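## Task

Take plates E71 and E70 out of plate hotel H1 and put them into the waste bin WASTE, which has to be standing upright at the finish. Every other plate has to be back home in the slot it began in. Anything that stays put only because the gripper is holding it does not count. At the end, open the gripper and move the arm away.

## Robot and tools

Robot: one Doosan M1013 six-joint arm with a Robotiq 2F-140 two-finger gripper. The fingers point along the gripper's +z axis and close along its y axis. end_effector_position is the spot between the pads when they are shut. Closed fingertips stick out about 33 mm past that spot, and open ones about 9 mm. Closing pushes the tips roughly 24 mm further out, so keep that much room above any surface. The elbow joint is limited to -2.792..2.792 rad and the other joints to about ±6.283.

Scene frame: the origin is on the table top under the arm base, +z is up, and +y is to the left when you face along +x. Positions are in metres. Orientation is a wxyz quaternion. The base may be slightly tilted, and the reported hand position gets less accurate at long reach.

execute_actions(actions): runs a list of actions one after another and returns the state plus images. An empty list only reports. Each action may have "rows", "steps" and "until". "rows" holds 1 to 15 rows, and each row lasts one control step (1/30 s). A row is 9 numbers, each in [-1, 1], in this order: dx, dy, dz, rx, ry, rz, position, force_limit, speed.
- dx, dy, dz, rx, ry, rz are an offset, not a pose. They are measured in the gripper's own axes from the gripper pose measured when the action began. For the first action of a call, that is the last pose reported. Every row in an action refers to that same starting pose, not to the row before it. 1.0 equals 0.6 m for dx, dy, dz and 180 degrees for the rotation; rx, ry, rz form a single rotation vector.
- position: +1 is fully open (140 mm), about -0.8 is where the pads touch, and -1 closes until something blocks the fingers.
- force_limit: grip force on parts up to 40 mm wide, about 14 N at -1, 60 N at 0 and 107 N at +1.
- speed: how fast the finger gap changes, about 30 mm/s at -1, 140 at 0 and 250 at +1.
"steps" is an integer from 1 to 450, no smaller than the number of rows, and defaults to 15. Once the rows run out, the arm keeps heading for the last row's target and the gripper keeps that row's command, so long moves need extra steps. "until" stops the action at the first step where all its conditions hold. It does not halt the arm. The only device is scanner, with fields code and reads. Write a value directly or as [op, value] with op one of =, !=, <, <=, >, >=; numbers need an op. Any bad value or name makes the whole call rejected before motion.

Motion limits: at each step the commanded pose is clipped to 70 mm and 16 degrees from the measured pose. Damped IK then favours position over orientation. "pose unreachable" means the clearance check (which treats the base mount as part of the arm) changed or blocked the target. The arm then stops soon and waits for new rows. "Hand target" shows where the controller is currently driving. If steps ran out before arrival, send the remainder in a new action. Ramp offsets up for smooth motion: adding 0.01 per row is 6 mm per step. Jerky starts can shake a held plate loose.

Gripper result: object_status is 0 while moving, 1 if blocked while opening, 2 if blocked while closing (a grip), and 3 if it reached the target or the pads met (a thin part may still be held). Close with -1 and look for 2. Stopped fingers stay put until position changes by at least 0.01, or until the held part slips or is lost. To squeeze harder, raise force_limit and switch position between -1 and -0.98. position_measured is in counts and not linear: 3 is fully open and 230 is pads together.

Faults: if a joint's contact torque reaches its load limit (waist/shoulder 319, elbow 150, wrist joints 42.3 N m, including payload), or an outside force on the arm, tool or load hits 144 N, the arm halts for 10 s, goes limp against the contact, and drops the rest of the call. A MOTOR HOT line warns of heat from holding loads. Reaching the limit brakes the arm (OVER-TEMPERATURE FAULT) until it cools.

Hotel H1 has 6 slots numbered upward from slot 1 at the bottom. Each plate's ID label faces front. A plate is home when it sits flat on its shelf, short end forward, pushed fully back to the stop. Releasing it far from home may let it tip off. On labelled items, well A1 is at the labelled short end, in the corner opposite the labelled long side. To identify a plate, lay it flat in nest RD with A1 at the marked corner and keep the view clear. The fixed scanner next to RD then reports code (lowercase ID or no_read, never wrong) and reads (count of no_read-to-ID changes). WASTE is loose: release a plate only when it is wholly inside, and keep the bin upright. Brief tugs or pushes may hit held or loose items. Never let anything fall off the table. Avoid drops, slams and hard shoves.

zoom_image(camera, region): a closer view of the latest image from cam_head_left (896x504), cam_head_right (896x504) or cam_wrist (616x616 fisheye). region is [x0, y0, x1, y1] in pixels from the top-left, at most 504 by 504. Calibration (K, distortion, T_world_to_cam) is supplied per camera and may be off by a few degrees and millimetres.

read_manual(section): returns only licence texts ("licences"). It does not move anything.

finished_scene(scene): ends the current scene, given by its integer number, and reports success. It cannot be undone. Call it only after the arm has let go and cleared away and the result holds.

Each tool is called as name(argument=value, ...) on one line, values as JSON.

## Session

execute_actions(actions=[])

Scene clock: 0.00 s.
end_effector_position=(+0.4337, +0.5778, +0.2393) position_measured=3 object_status=3 end_effector_quat_wxyz=(-0.022, +0.539, +0.564, -0.625) end_effector_velocity=(-0.001, +0.001, -0.001) end_effector_angular_velocity=(+0.000, +0.001, +0.001)
Joint positions: [0.825 1.027 0.964 0.118 2.488 0.823]
Joint velocities: [ 0.001  0.001 -0.     0.001 -0.    -0.   ]
Hand target: +0.434, +0.578, +0.239; -0.022, +0.539, +0.564, -0.625
scanner: code=no_read reads=0
camera_calibration (this result's frames):
cam_wrist: T_world_to_cam=[[0.63066, -0.214967, -0.745692, 0.00608636], [0.65201, -0.374356, 0.659348, -0.216838], [-0.420892, -0.902024, -0.0959307, 0.907461], [0, 0, 0, 1]] pos_world=[0.519485, 0.738685, 0.234564]

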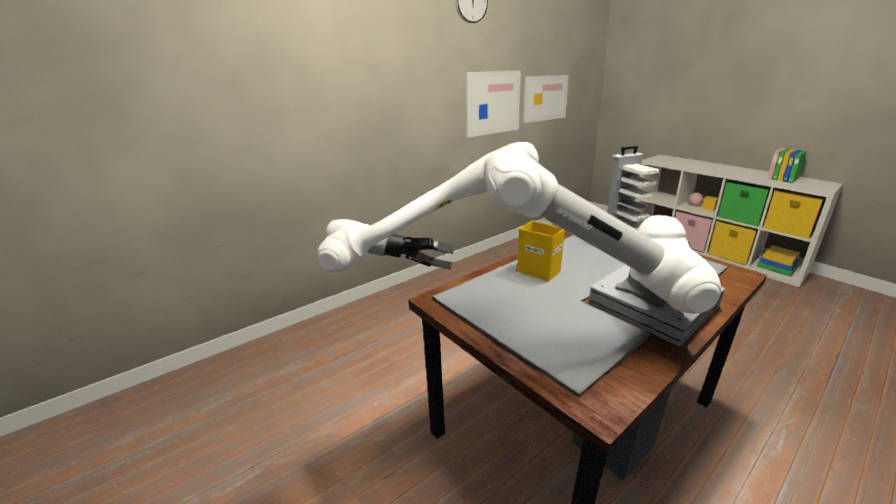

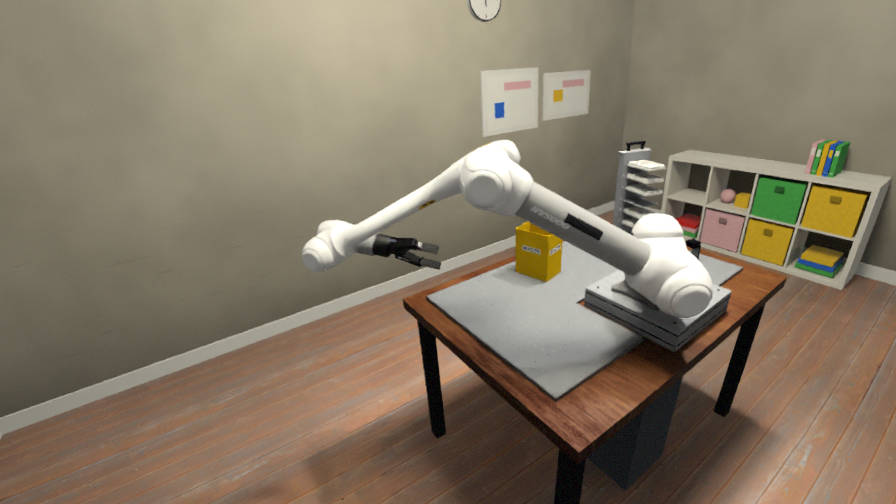

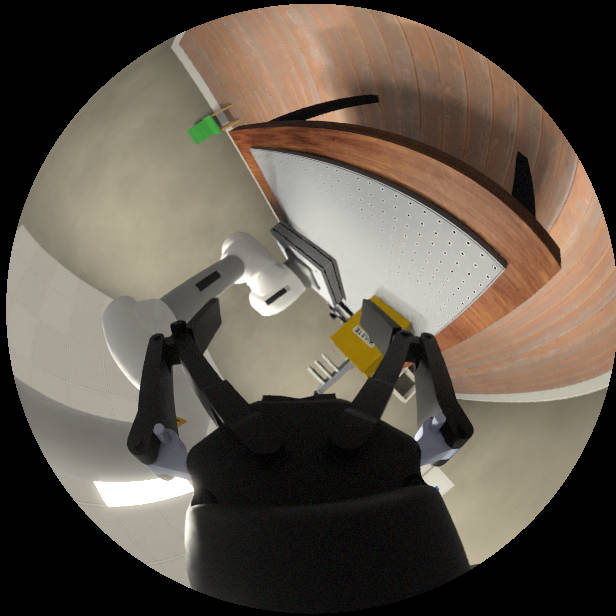

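execute_actions(actions=[{"rows":[[0,0,0,-0.03,0.03,0,1,0,0],[-0.01,-0.01,0,-0.1,0.09,0,1,0,0],[-0.02,-0.02,0,-0.314,0.293,0.012,1,0,0],[-0.03,-0.03,0,-0.314,0.293,0.012,1,0,0],[-0.04,-0.04,0,-0.314,0.293,0.012,1,0,0],[-0.05,-0.05,0,-0.314,0.293,0.012,1,0,0],[-0.06,-0.06,0,-0.314,0.293,0.012,1,0,0],[-0.07,-0.07,0,-0.314,0.293,0.012,1,0,0],[-0.08,-0.07,0,-0.314,0.293,0.012,1,0,0],[-0.09,-0.07,0,-0.314,0.293,0.012,1,0,0],[-0.1,-0.07,0,-0.314,0.293,0.012,1,0,0],[-0.11,-0.07,0,-0.314,0.293,0.012,1,0,0],[-0.12,-0.07,0,-0.314,0.293,0.012,1,0,0],[-0.13,-0.07,0,-0.314,0.293,0.012,1,0,0],[-0.706,0.076,0.47,-0.314,0.293,0.012,1,0,0]],"steps":80}])

zoom_image(camera="cam_head_left", region=[500, 130, 740, 320])

Scene clock: 14.23 s.
end_effector_position=(+0.4393, +0.0996, +0.4177) position_measured=3 object_status=3 end_effector_quat_wxyz=(-0.002, +0.707, +0.707, -0.001) end_effector_velocity=(+0.000, -0.001, -0.000) end_effector_angular_velocity=(-0.001, +0.000, -0.002)
Joint positions: [ 0.101 -0.166  1.901  0.019  1.41   0.117]
Joint velocities: [-0.001  0.    -0.    -0.001 -0.     0.001]
Hand target: +0.439, +0.100, +0.418; -0.002, +0.707, +0.707, -0.001
Off the commanded pose: 0.002 m, 0 deg.
scanner: code=no_read reads=0
camera_calibration (this result's frames):
cam_wrist: T_world_to_cam=[[0.988307, 0.0822751, 0.128373, -0.519057], [0.0335465, -0.938625, 0.343305, -0.0572896], [0.14874, -0.334984, -0.93041, 0.537409], [0, 0, 0, 1]] pos_world=[0.434976, 0.168956, 0.586311]

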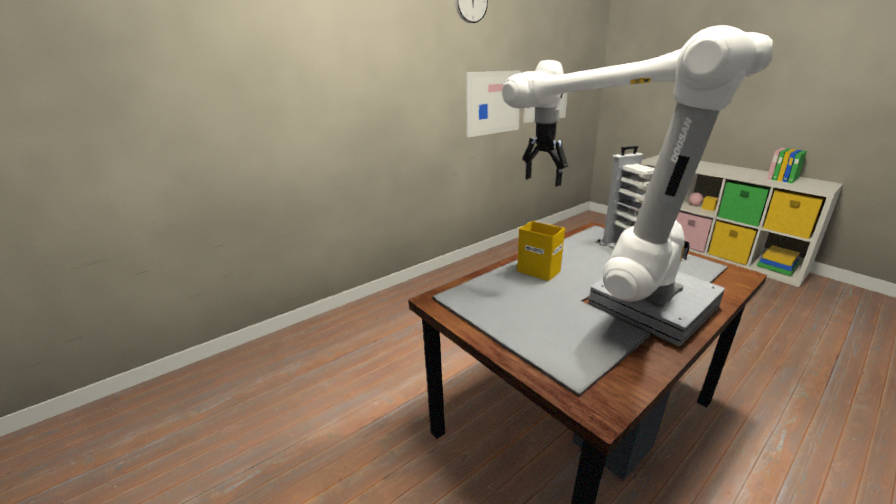

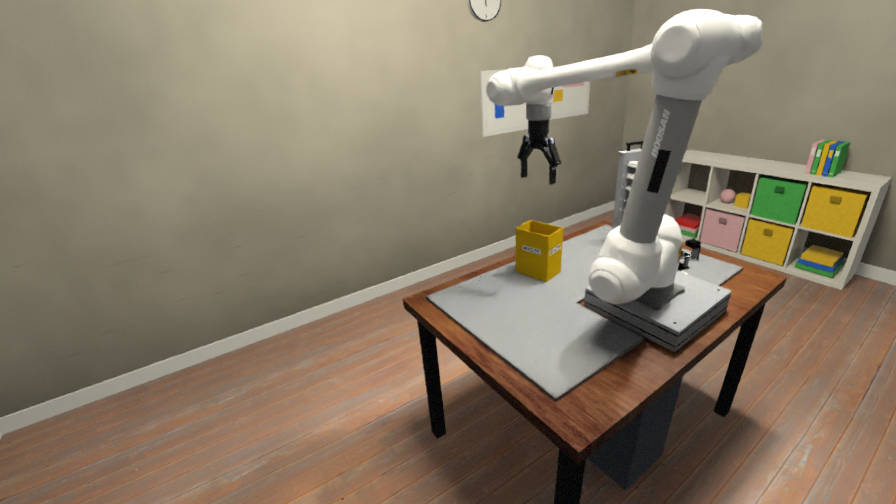

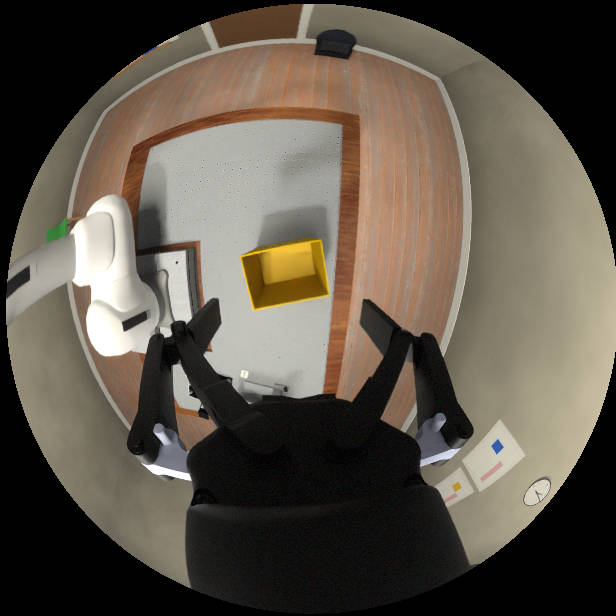

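Region (500, 130, 740, 320) of cam_head_left's 896x504 image, scaled by 2.100, with more detail than that image has; it fills the top 399 rows of this view, and the rest is white.

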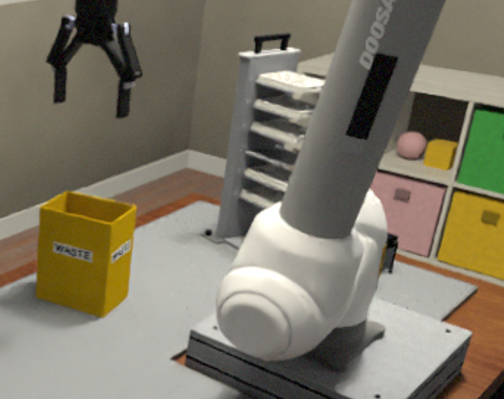

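execute_actions(actions=[{"rows":[[-0.03,-0.02,0,0,0,0.02,1,0,0],[-0.07,-0.05,0,0,0,0.05,1,0,0],[-0.633,-0.433,0.03,0,0,0.5,1,0,0]],"steps":60},{"rows":[[0,0.02,0,0,0.02,0,1,0,0],[0,0.05,0,0,0.05,0,1,0,0],[-0.05,0.29,0.08,0,0.5,0,1,0,0]],"steps":60}])

zoom_image(camera="cam_wrist", region=[200, 150, 420, 400])

Scene clock: 27.63 s.
end_effector_position=(+0.1503, -0.4533, +0.3523) position_measured=3 object_status=3 end_effector_quat_wxyz=(-0.001, +0.708, -0.000, +0.707) end_effector_velocity=(+0.000, +0.000, -0.000) end_effector_angular_velocity=(+0.000, +0.001, +0.001)
Joint positions: [-2.036  0.321  2.262  1.182  1.8   -1.04 ]
Joint velocities: [ 0.    -0.     0.    -0.001 -0.    -0.   ]
Hand target: +0.150, -0.453, +0.352; -0.001, +0.708, -0.000, +0.707
Off the commanded pose: 0.001 m, 0 deg.
scanner: code=no_read reads=0
camera_calibration (this result's frames):
cam_wrist: T_world_to_cam=[[-0.130913, -0.988002, 0.0819377, -0.480157], [-0.345371, -0.0320215, -0.93792, 0.375247], [0.92929, -0.151085, -0.337035, 0.0913332], [0, 0, 0, 1]] pos_world=[-0.0181342, -0.448581, 0.422077]

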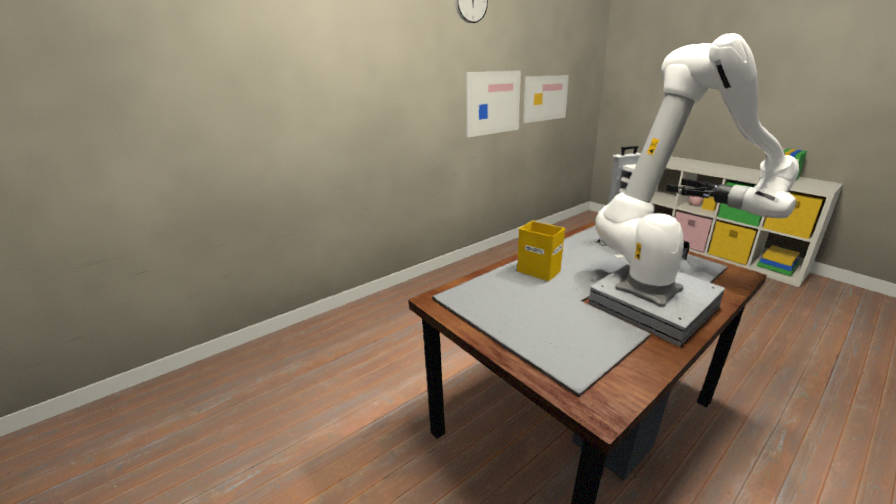

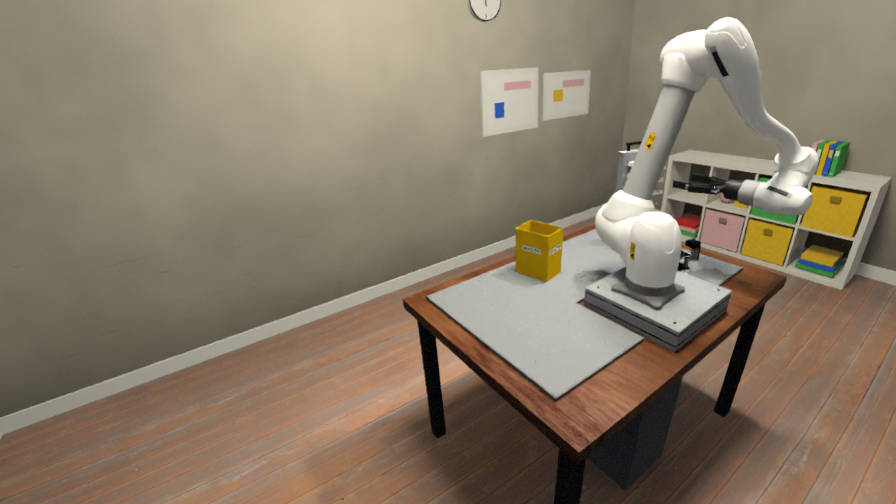

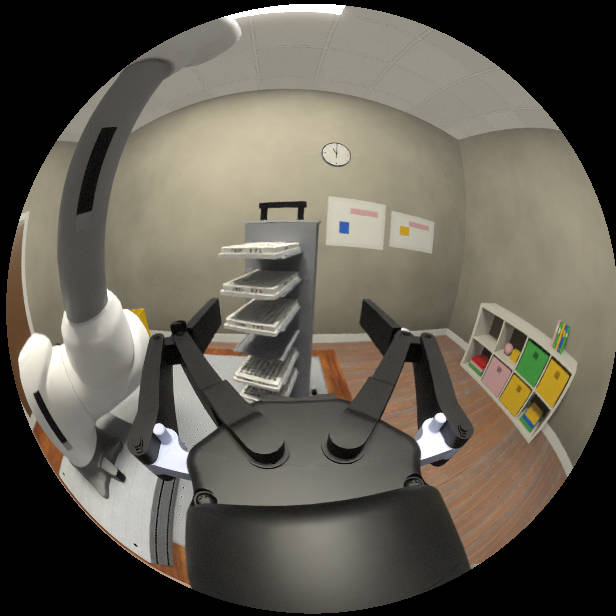

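Region (200, 150, 420, 400) of cam_wrist's 616x616 image, scaled by 2.016, with more detail than that image has; it fills the left 444 columns of this view, and the rest is white.

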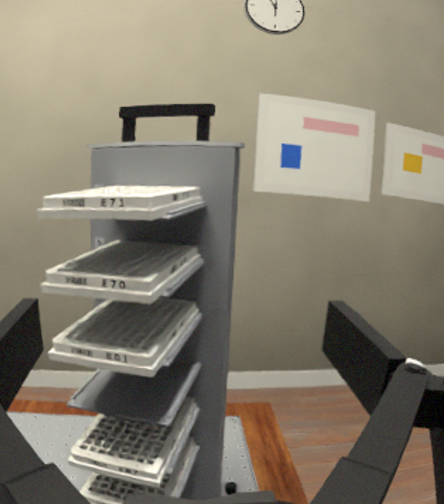

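execute_actions(actions=[{"rows":[[0.02,-0.02,0,-0.02,0,0,0.7,0,0],[0.05,-0.05,0.02,-0.05,0,0,0.7,0,0],[0.093,-0.123,0.068,-0.104,0,0,0.7,0,0]],"steps":30}])

zoom_image(camera="cam_wrist", region=[170, 230, 410, 410])

Scene clock: 39.47 s.
end_effector_position=(+0.1914, -0.3795, +0.4079) position_measured=41 object_status=3 end_effector_quat_wxyz=(+0.114, +0.698, -0.115, +0.697) end_effector_velocity=(-0.000, -0.000, +0.000) end_effector_angular_velocity=(-0.001, +0.000, -0.001)
Joint positions: [-2.118 -0.055  2.55   1.402  1.686 -0.919]
Joint velocities: [-0.001 -0.001 -0.     0.     0.     0.001]
Hand target: +0.191, -0.380, +0.408; +0.114, +0.698, -0.115, +0.697
Off the commanded pose: 0.000 m, 0 deg.
scanner: code=no_read reads=0
camera_calibration (this result's frames):
cam_wrist: T_world_to_cam=[[-0.440914, -0.893717, 0.082851, -0.311684], [-0.337871, 0.0797498, -0.937808, 0.484874], [0.831528, -0.441485, -0.337124, -0.00845977], [0, 0, 0, 1]] pos_world=[0.0334338, -0.320961, 0.47769]

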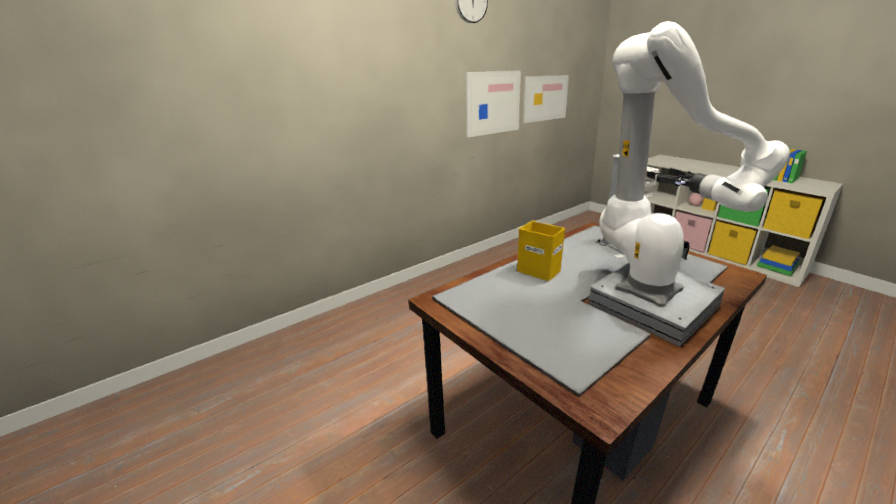

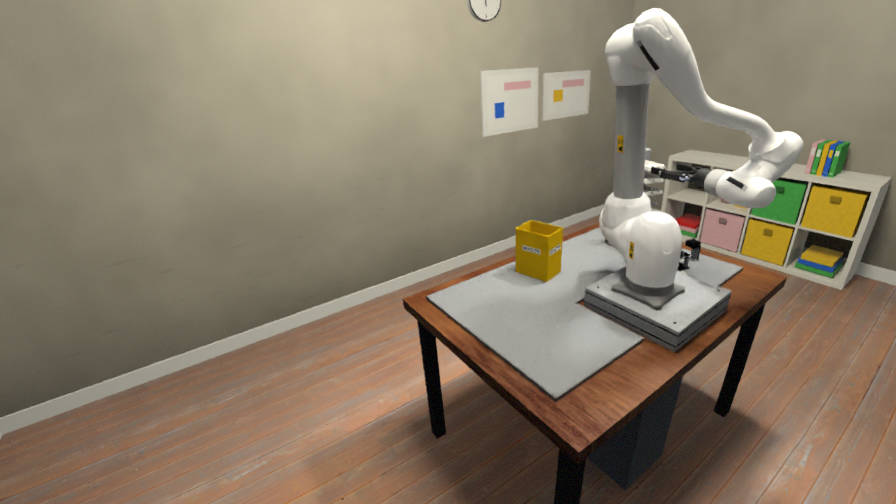

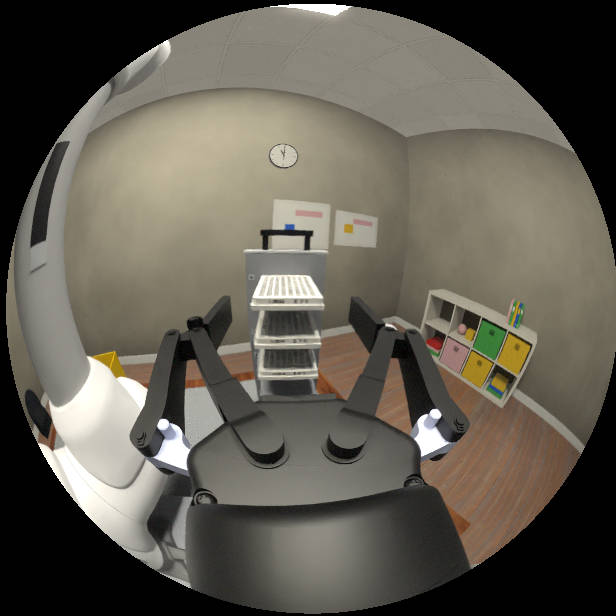

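Region (170, 230, 410, 410) of cam_wrist's 616x616 image, scaled by 2.100, with more detail than that image has; it fills the top 378 rows of this view, and the rest is white.

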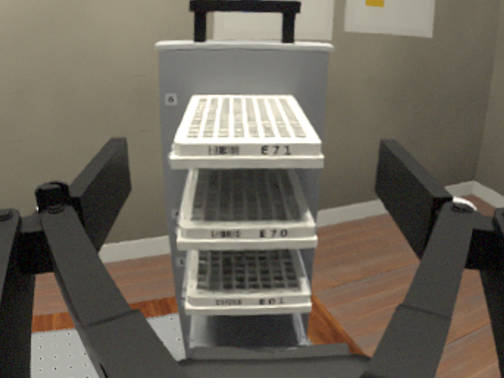

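execute_actions(actions=[{"rows":[[0,0,0.02,0,0,0,0.7,0,0],[0,-0.003,0.05,0,0,0,0.7,0,0],[0,-0.005,0.12,0,0,0,0.7,0,0]],"steps":25}])

zoom_image(camera="cam_wrist", region=[170, 230, 410, 410])

Scene clock: 44.87 s.
end_effector_position=(+0.2605, -0.3998, +0.4077) position_measured=41 object_status=3 end_effector_quat_wxyz=(+0.114, +0.698, -0.115, +0.697) end_effector_velocity=(-0.000, -0.000, +0.000) end_effector_angular_velocity=(+0.000, -0.000, -0.001)
Joint positions: [-1.881 -0.055  2.552  1.592  1.544 -0.91 ]
Joint velocities: [-0.001 -0.     0.     0.     0.     0.001]
Hand target: +0.260, -0.400, +0.408; +0.114, +0.698, -0.115, +0.697
Off the commanded pose: 0.000 m, 0 deg.
scanner: code=no_read reads=0
camera_calibration (this result's frames):
cam_wrist: T_world_to_cam=[[-0.440928, -0.893708, 0.0828733, -0.299314], [-0.33779, 0.0796892, -0.937842, 0.509644], [0.831553, -0.441515, -0.337023, -0.074936], [0, 0, 0, 1]] pos_world=[0.10249, -0.341198, 0.477516]

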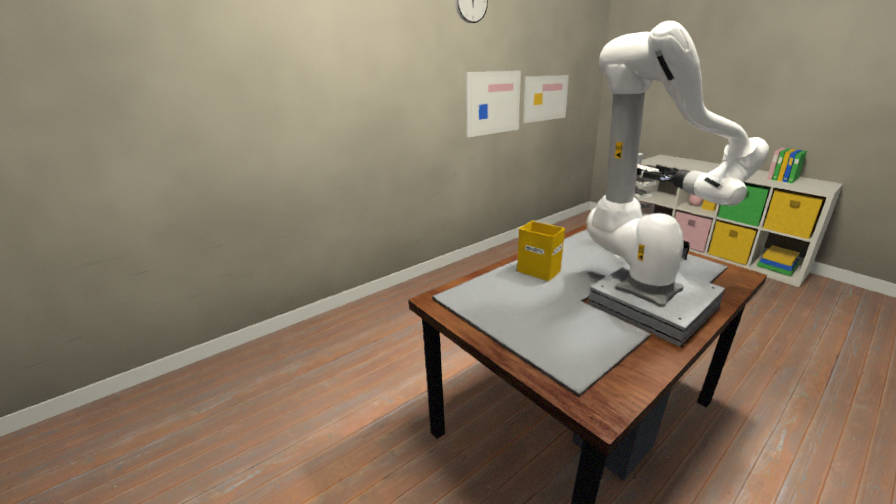

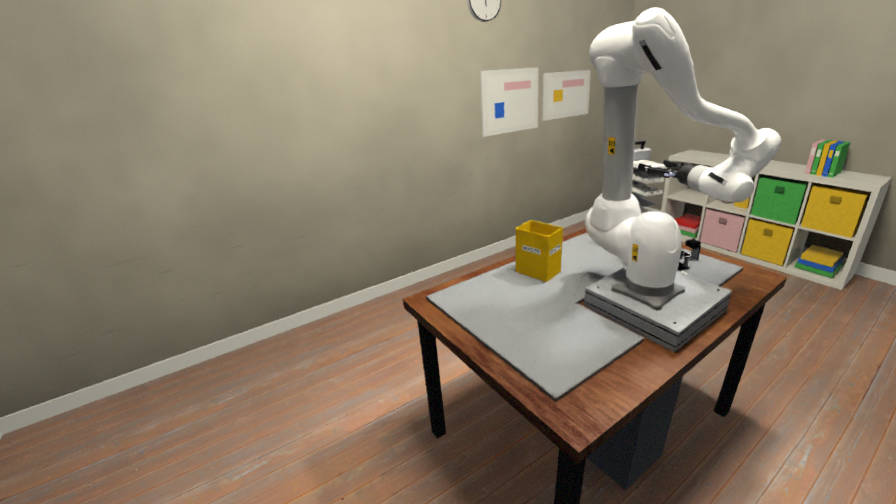

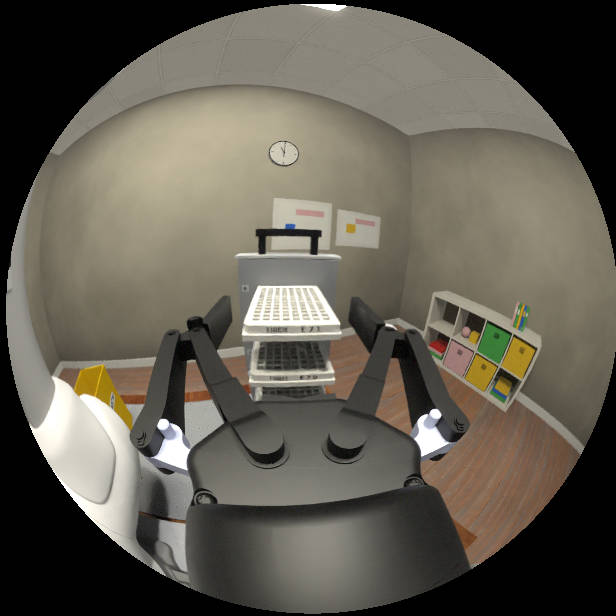

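Region (170, 230, 410, 410) of cam_wrist's 616x616 image, scaled by 2.100, with more detail than that image has; it fills the top 378 rows of this view, and the rest is white.

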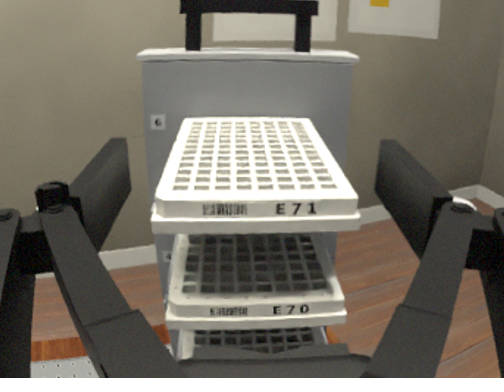

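execute_actions(actions=[{"rows":[[0,0,0,0,0,0,-1,0.3,-0.3]],"steps":22},{"rows":[[0.005,0,0,0,0,0,-1,0.3,0],[0.012,0,0,0,0,0,-1,0.3,0]],"steps":8},{"rows":[[0,0,-0.01,0,0,0,-1,0.3,0],[0,0,-0.02,0,0,0,-1,0.3,0],[0.005,0,-0.04,0,0,0,-1,0.3,0],[0.01,0,-0.06,0,0,0,-1,0.3,0],[0.02,0,-0.08,0,0,0,-1,0.3,0],[0.03,0,-0.09,0,0,0,-1,0.3,0],[0.04,0,-0.1,0,0,0,-1,0.3,0],[0.06,0,-0.11,0,0,0,-1,0.3,0],[0.2,0,-0.12,0,0,0,-1,0.3,0]],"steps":32},{"rows":[[0,0,0,0,-0.02,0,-1,0.3,0],[0,-0.01,0,0,-0.05,0,-1,0.3,0],[0,-0.02,0,0,-0.1,0,-1,0.3,0],[0,-0.03,0,0,-0.2,0,-1,0.3,0],[0,-0.04,0,0,-0.5,0,-1,0.3,0],[0,-0.05,0,0,-0.5,0,-1,0.3,0],[0,-0.06,0,0,-0.5,0,-1,0.3,0],[0,-0.07,0,0,-0.5,0,-1,0.3,0],[0,-0.08,0,0,-0.5,0,-1,0.3,0],[0,-0.09,0,0,-0.5,0,-1,0.3,0],[0,-0.1,0,0,-0.5,0,-1,0.3,0],[0,-0.11,0,0,-0.5,0,-1,0.3,0],[0,-0.12,0,0,-0.5,0,-1,0.3,0],[0,-0.14,0,0,-0.5,0,-1,0.3,0],[0,-0.2,0,0,-0.5,0,-1,0.3,0]],"steps":55}])

Scene clock: 56.63 s.
end_effector_position=(+0.2303, -0.2631, +0.5347) position_measured=105 object_status=2 end_effector_quat_wxyz=(-0.001, +0.987, -0.163, -0.002) end_effector_velocity=(+0.000, +0.000, +0.000) end_effector_angular_velocity=(-0.001, -0.001, -0.000)
Joint positions: [-0.985 -0.323  1.817  0.006  1.667  0.932]
Joint velocities: [ 0.001 -0.001  0.     0.    -0.001  0.001]
Hand target: +0.230, -0.263, +0.535; -0.001, +0.987, -0.163, -0.002
Off the commanded pose: 0.001 m, 0 deg.
scanner: code=no_read reads=0
camera_calibration (this result's frames):
cam_wrist: T_world_to_cam=[[-0.238593, -0.962287, 0.130681, -0.291214], [-0.897917, 0.269856, 0.34774, 0.0992471], [-0.36989, -0.0343722, -0.928439, 0.753285], [0, 0, 0, 1]] pos_world=[0.298267, -0.281122, 0.702923]

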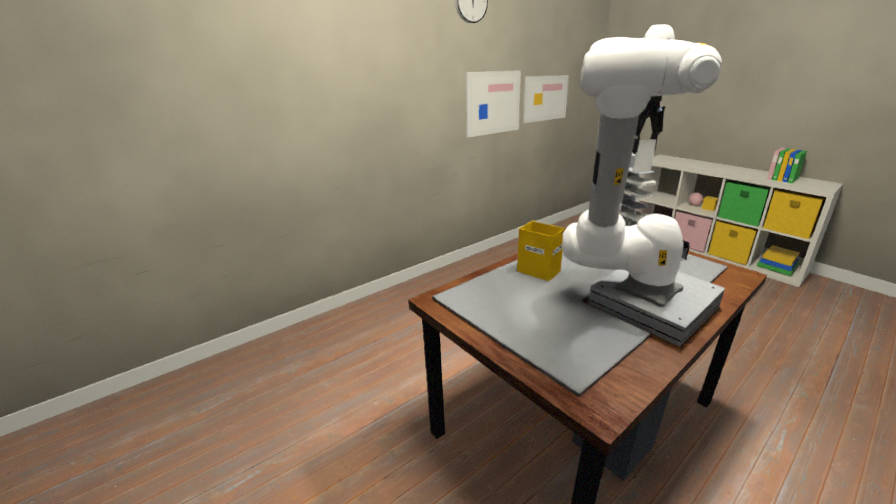

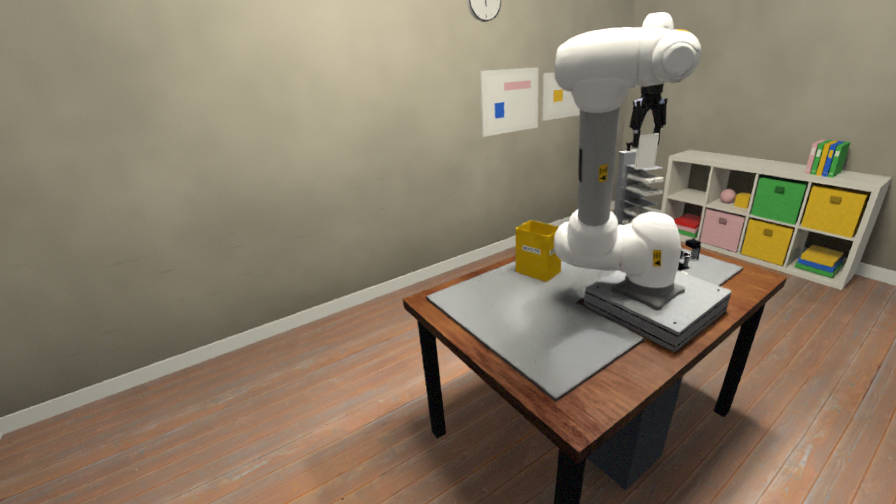

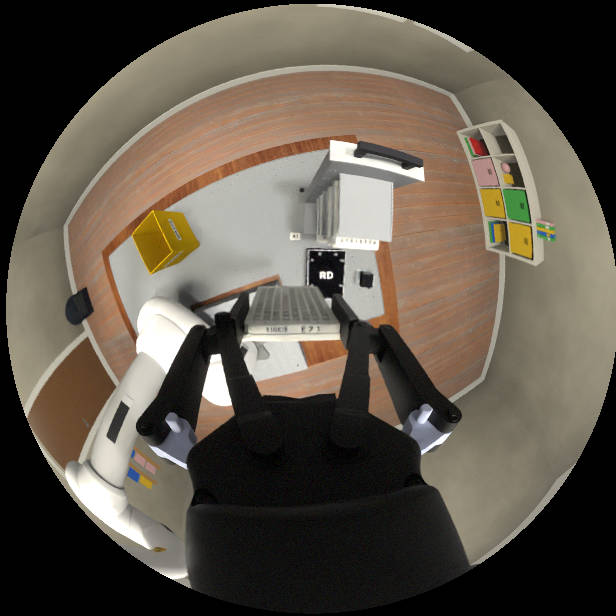

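execute_actions(actions=[{"rows":[[0,-0.02,0,0,0,0.02,-1,0.3,0],[0.01,-0.05,0.02,0,0,0.05,-1,0.3,0],[0.136,-0.687,0.29,0,0,0.321,-1,0.3,0]],"steps":60}])

Scene clock: 61.40 s.
end_effector_position=(+0.4392, +0.1003, +0.3607) position_measured=105 object_status=2 end_effector_quat_wxyz=(+0.001, +0.785, -0.619, -0.002) end_effector_velocity=(-0.000, +0.000, -0.000) end_effector_angular_velocity=(-0.000, +0.000, +0.001)
Joint positions: [ 0.105 -0.144  1.988  0.019  1.301  3.025]
Joint velocities: [ 0.     0.     0.    -0.     0.    -0.001]
Hand target: +0.439, +0.100, +0.361; +0.001, +0.785, -0.619, -0.002
Off the commanded pose: 0.001 m, 0 deg.
scanner: code=no_read reads=0
camera_calibration (this result's frames):
cam_wrist: T_world_to_cam=[[-0.940806, -0.310881, 0.135043, 0.372564], [-0.249258, 0.904565, 0.345881, -0.0986454], [-0.229683, 0.291746, -0.92851, 0.58723], [0, 0, 0, 1]] pos_world=[0.460799, 0.033732, 0.529056]

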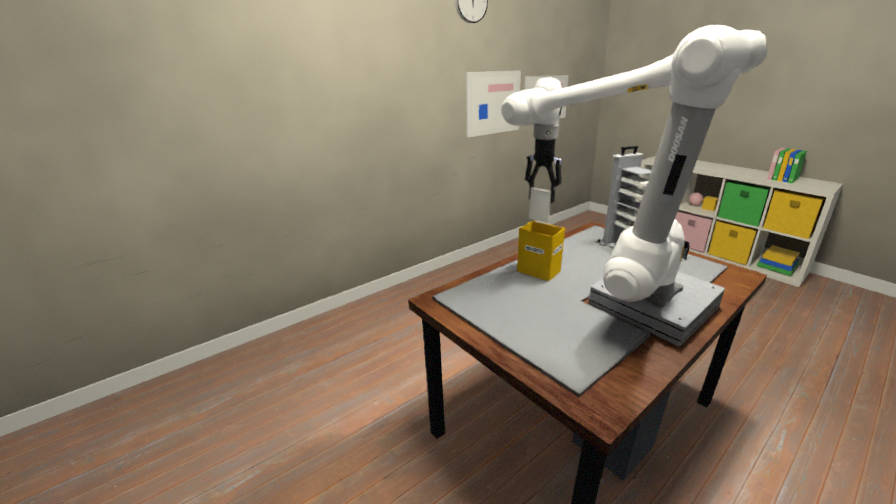

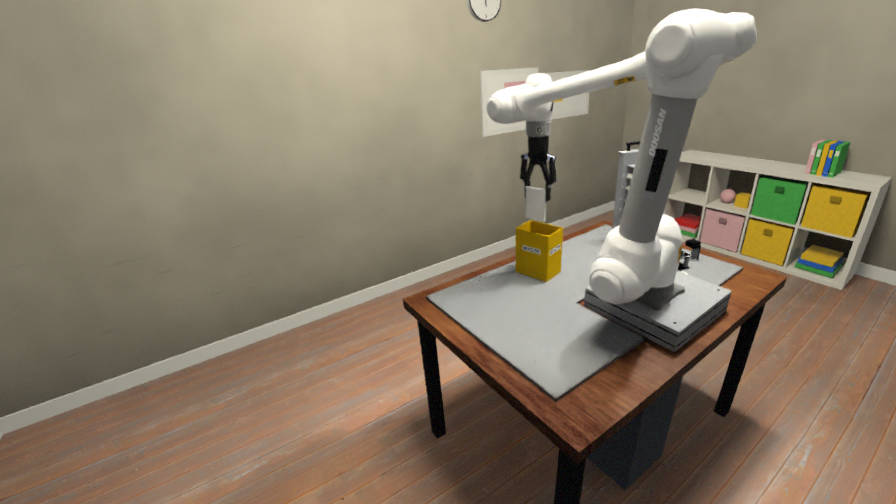

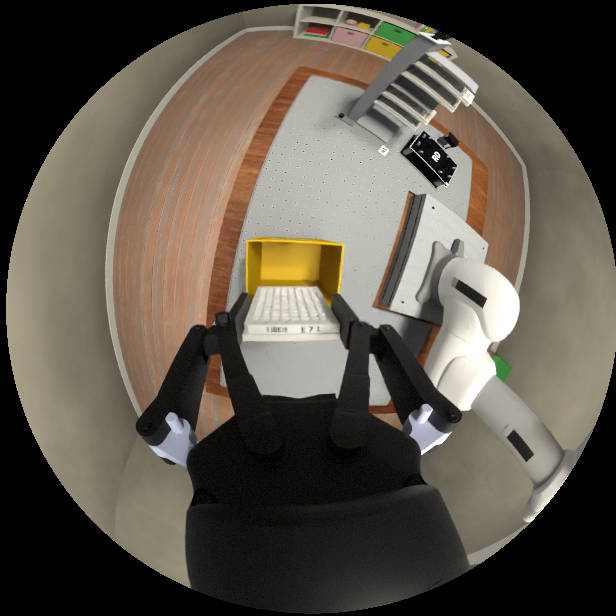

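execute_actions(actions=[{"rows":[[0.01,0.005,0.02,0,0,0,-1,0.3,0],[0.02,0.01,0.04,0,0,0,-1,0.3,0],[0.02,0.01,0.07,0,0,0,-1,0.3,0],[0.02,0.01,0.297,0,0,0,-1,0.3,0]],"steps":40}])

Scene clock: 66.30 s.
end_effector_position=(+0.4358, +0.0875, +0.1825) position_measured=105 object_status=2 end_effector_quat_wxyz=(+0.001, +0.785, -0.619, -0.002) end_effector_velocity=(-0.000, -0.000, -0.001) end_effector_angular_velocity=(-0.001, +0.002, +0.003)
Joint positions: [ 0.084 -0.005  2.22   0.023  0.931  2.995]
Joint velocities: [ 0.001  0.002  0.    -0.001  0.    -0.001]
Hand target: +0.436, +0.088, +0.182; +0.001, +0.785, -0.619, -0.002
Off the commanded pose: 0.000 m, 0 deg.
scanner: code=no_read reads=0
camera_calibration (this result's frames):
cam_wrist: T_world_to_cam=[[-0.940792, -0.31093, 0.135026, 0.389439], [-0.249287, 0.904521, 0.345974, -0.0262863], [-0.229707, 0.291829, -0.928477, 0.424749], [0, 0, 0, 1]] pos_world=[0.457396, 0.0209105, 0.35088]

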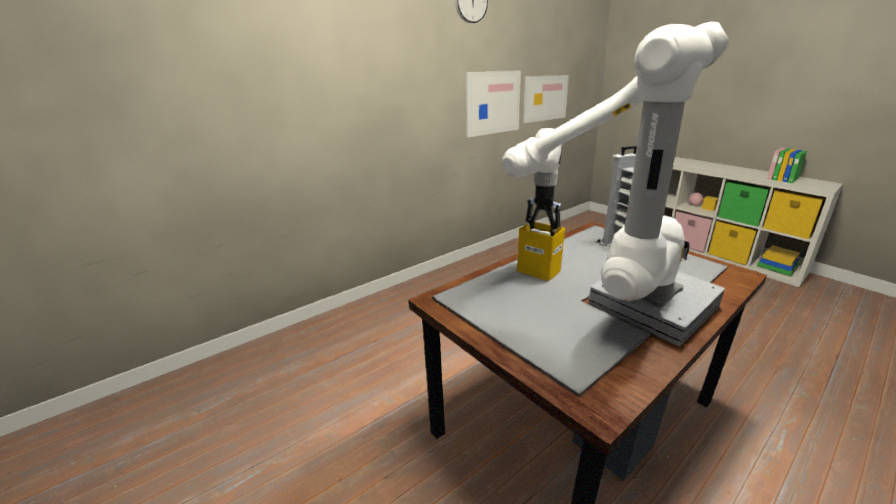

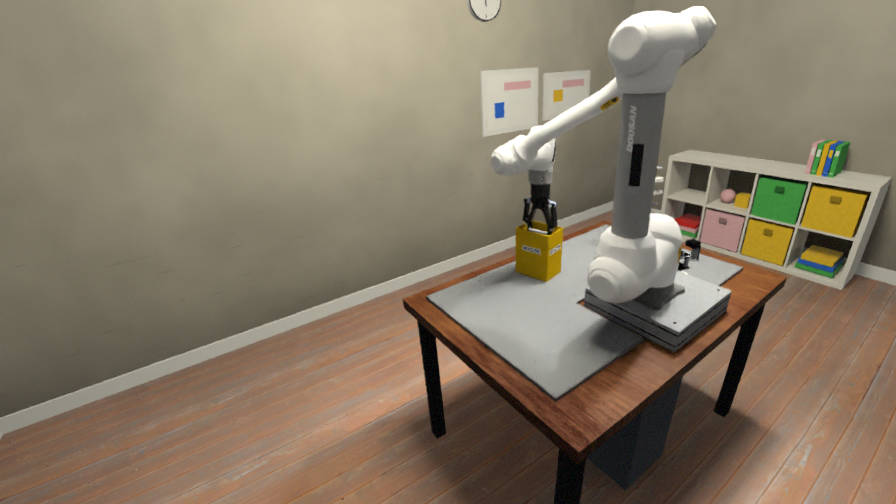

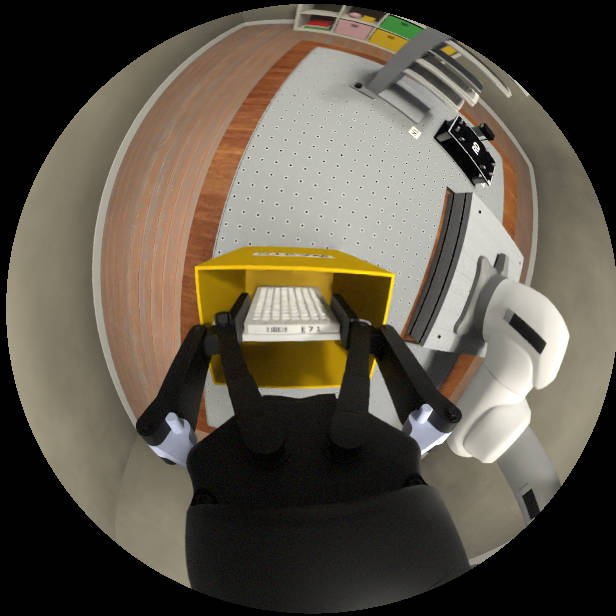

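execute_actions(actions=[{"rows":[[0,0,0,0,0,0,0.36,-0.5,-0.5]],"steps":18},{"rows":[[0,0,-0.02,0,0,0,0.36,-1,0],[0,0,-0.05,0,0,0,0.36,-1,0],[0,0,-0.25,0,0,0,0.36,-1,0]],"steps":25}])

execute_actions(actions=[{"rows":[[0.02,0.02,0,0,0,-0.02,0.7,0,0],[0.05,0.05,-0.02,0,0,-0.05,0.7,0,0],[0.459,0.497,-0.15,0,0,-0.321,0.7,0,0]],"steps":52},{"rows":[[0,0.02,0,0,0.02,0,0.7,0,0],[0,0.05,0,0,0.05,0,0.7,0,0],[0.01,0.212,0,0,0.5,0,0.7,0,0]],"steps":55},{"rows":[[-0.03,0,0,0,0,0,0.7,0,0],[-0.12,0,0.04,0,0,0,0.7,0,0]],"steps":22}])

zoom_image(camera="cam_wrist", region=[170, 230, 410, 410])

Scene clock: 75.47 s.
end_effector_position=(+0.4361, +0.0873, +0.3324) position_measured=84 object_status=3 end_effector_quat_wxyz=(+0.001, +0.785, -0.619, -0.002) end_effector_velocity=(-0.000, +0.000, +0.000) end_effector_angular_velocity=(+0.000, -0.000, +0.001)
Joint positions: [ 0.078 -0.138  2.036  0.019  1.248  2.997]
Joint velocities: [ 0.001 -0.    -0.     0.     0.     0.   ]
Hand target: +0.436, +0.087, +0.332; +0.001, +0.785, -0.619, -0.002
Off the commanded pose: 0.000 m, 0 deg.
scanner: code=no_read reads=0
camera_calibration (this result's frames):
cam_wrist: T_world_to_cam=[[-0.940787, -0.31092, 0.13509, 0.369387], [-0.249301, 0.904583, 0.345802, -0.0778087], [-0.229717, 0.291648, -0.928532, 0.564155], [0, 0, 0, 1]] pos_world=[0.457713, 0.0206995, 0.500842]

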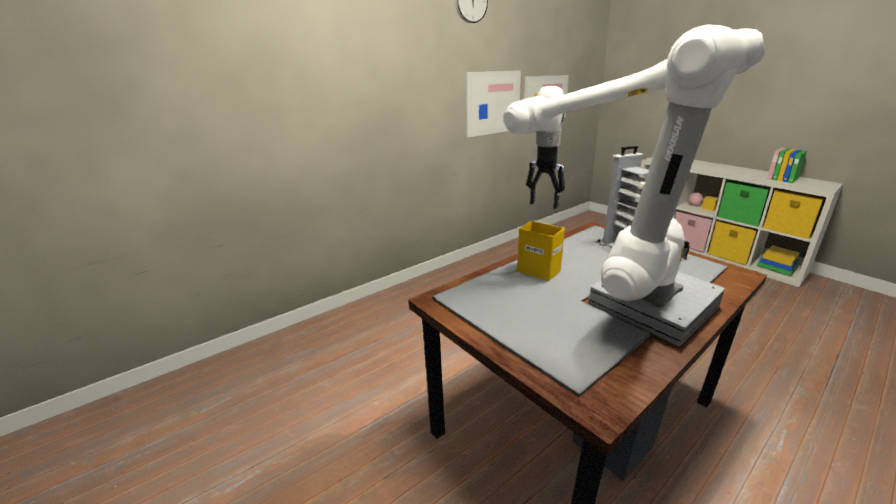

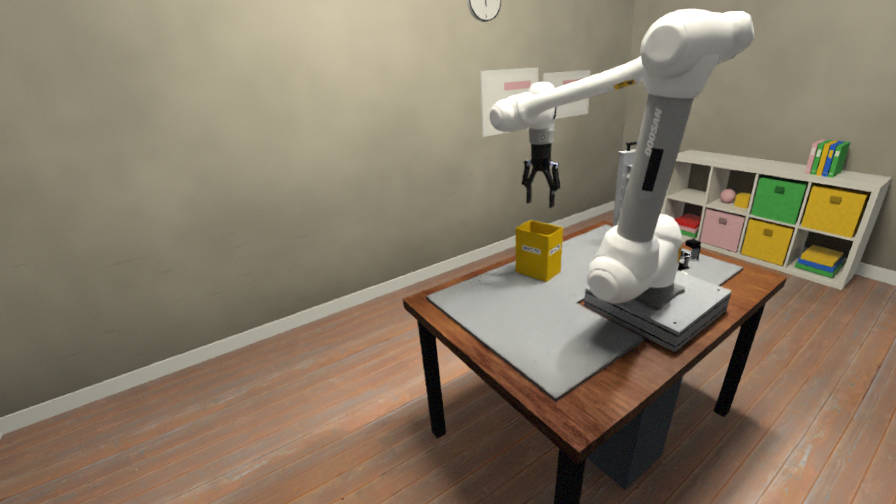

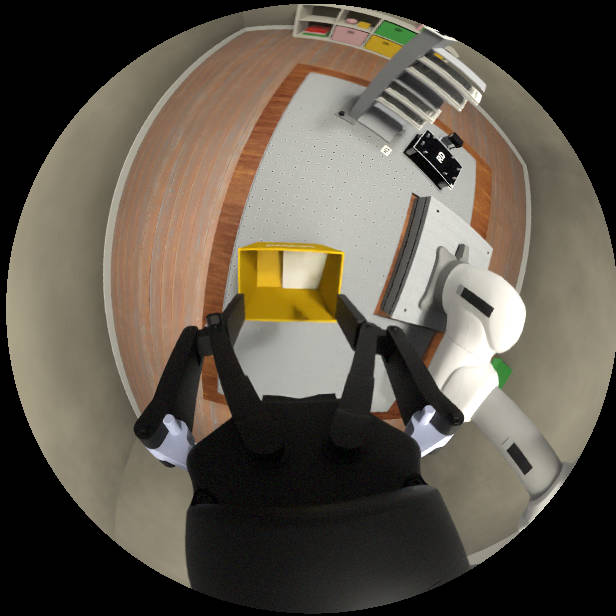

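Scene clock: 79.77 s.
end_effector_position=(+0.1992, -0.3795, +0.3510) position_measured=41 object_status=3 end_effector_quat_wxyz=(+0.114, +0.698, -0.115, +0.697) end_effector_velocity=(-0.000, -0.000, -0.000) end_effector_angular_velocity=(+0.001, +0.000, +0.000)
Joint positions: [-2.098  0.084  2.601  1.402  1.643 -1.105]
Joint velocities: [-0.    -0.    -0.    -0.001 -0.     0.001]
Hand target: +0.199, -0.379, +0.351; +0.114, +0.698, -0.115, +0.697
Off the commanded pose: 0.000 m, 0 deg.
scanner: code=no_read reads=0
camera_calibration (this result's frames):
cam_wrist: T_world_to_cam=[[-0.441039, -0.893641, 0.0830029, -0.3035], [-0.337815, 0.0796136, -0.93784, 0.434065], [0.831484, -0.441663, -0.336998, -0.0341691], [0, 0, 0, 1]] pos_world=[0.0411892, -0.320869, 0.42076]

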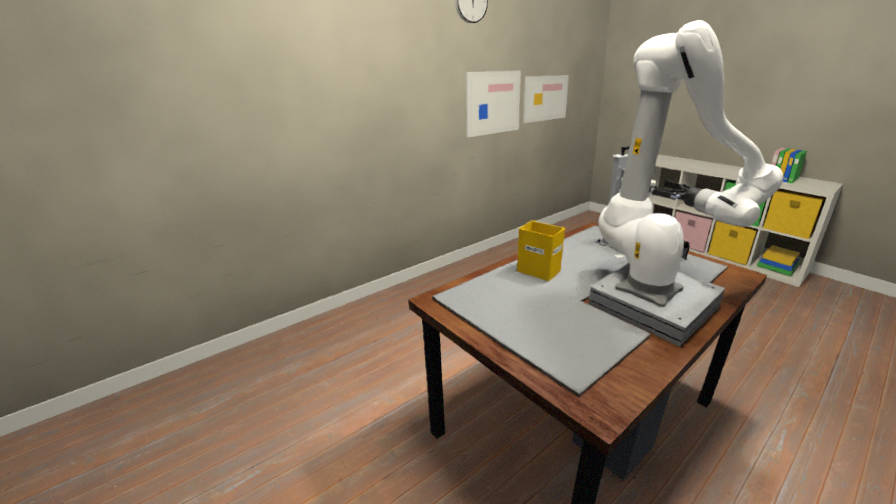

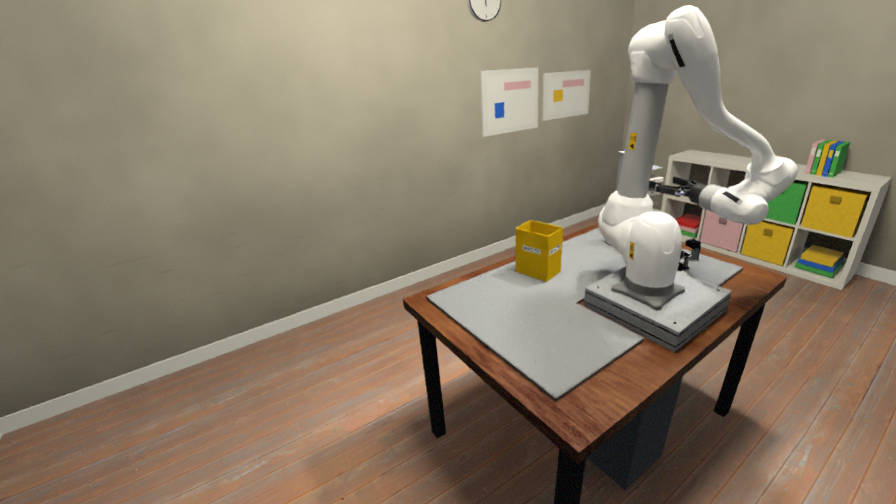

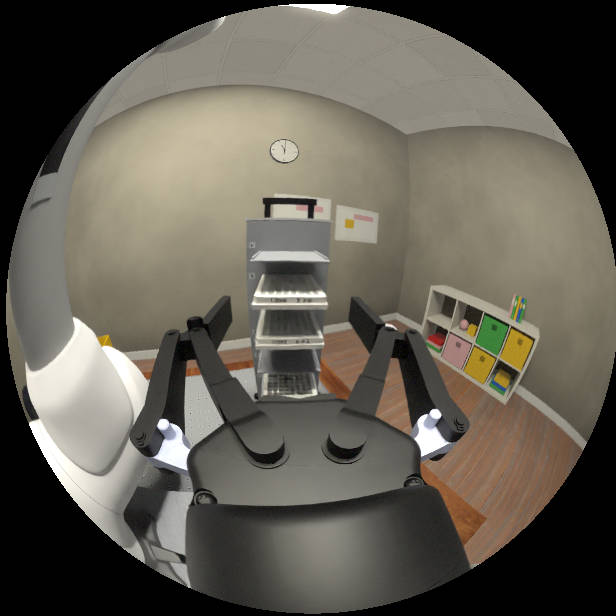

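Region (170, 230, 410, 410) of cam_wrist's 616x616 image, scaled by 2.100, with more detail than that image has; it fills the top 378 rows of this view, and the rest is white.

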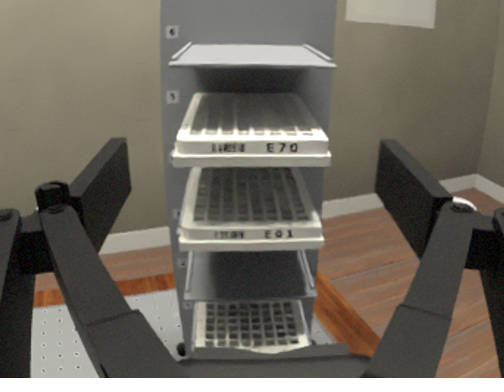

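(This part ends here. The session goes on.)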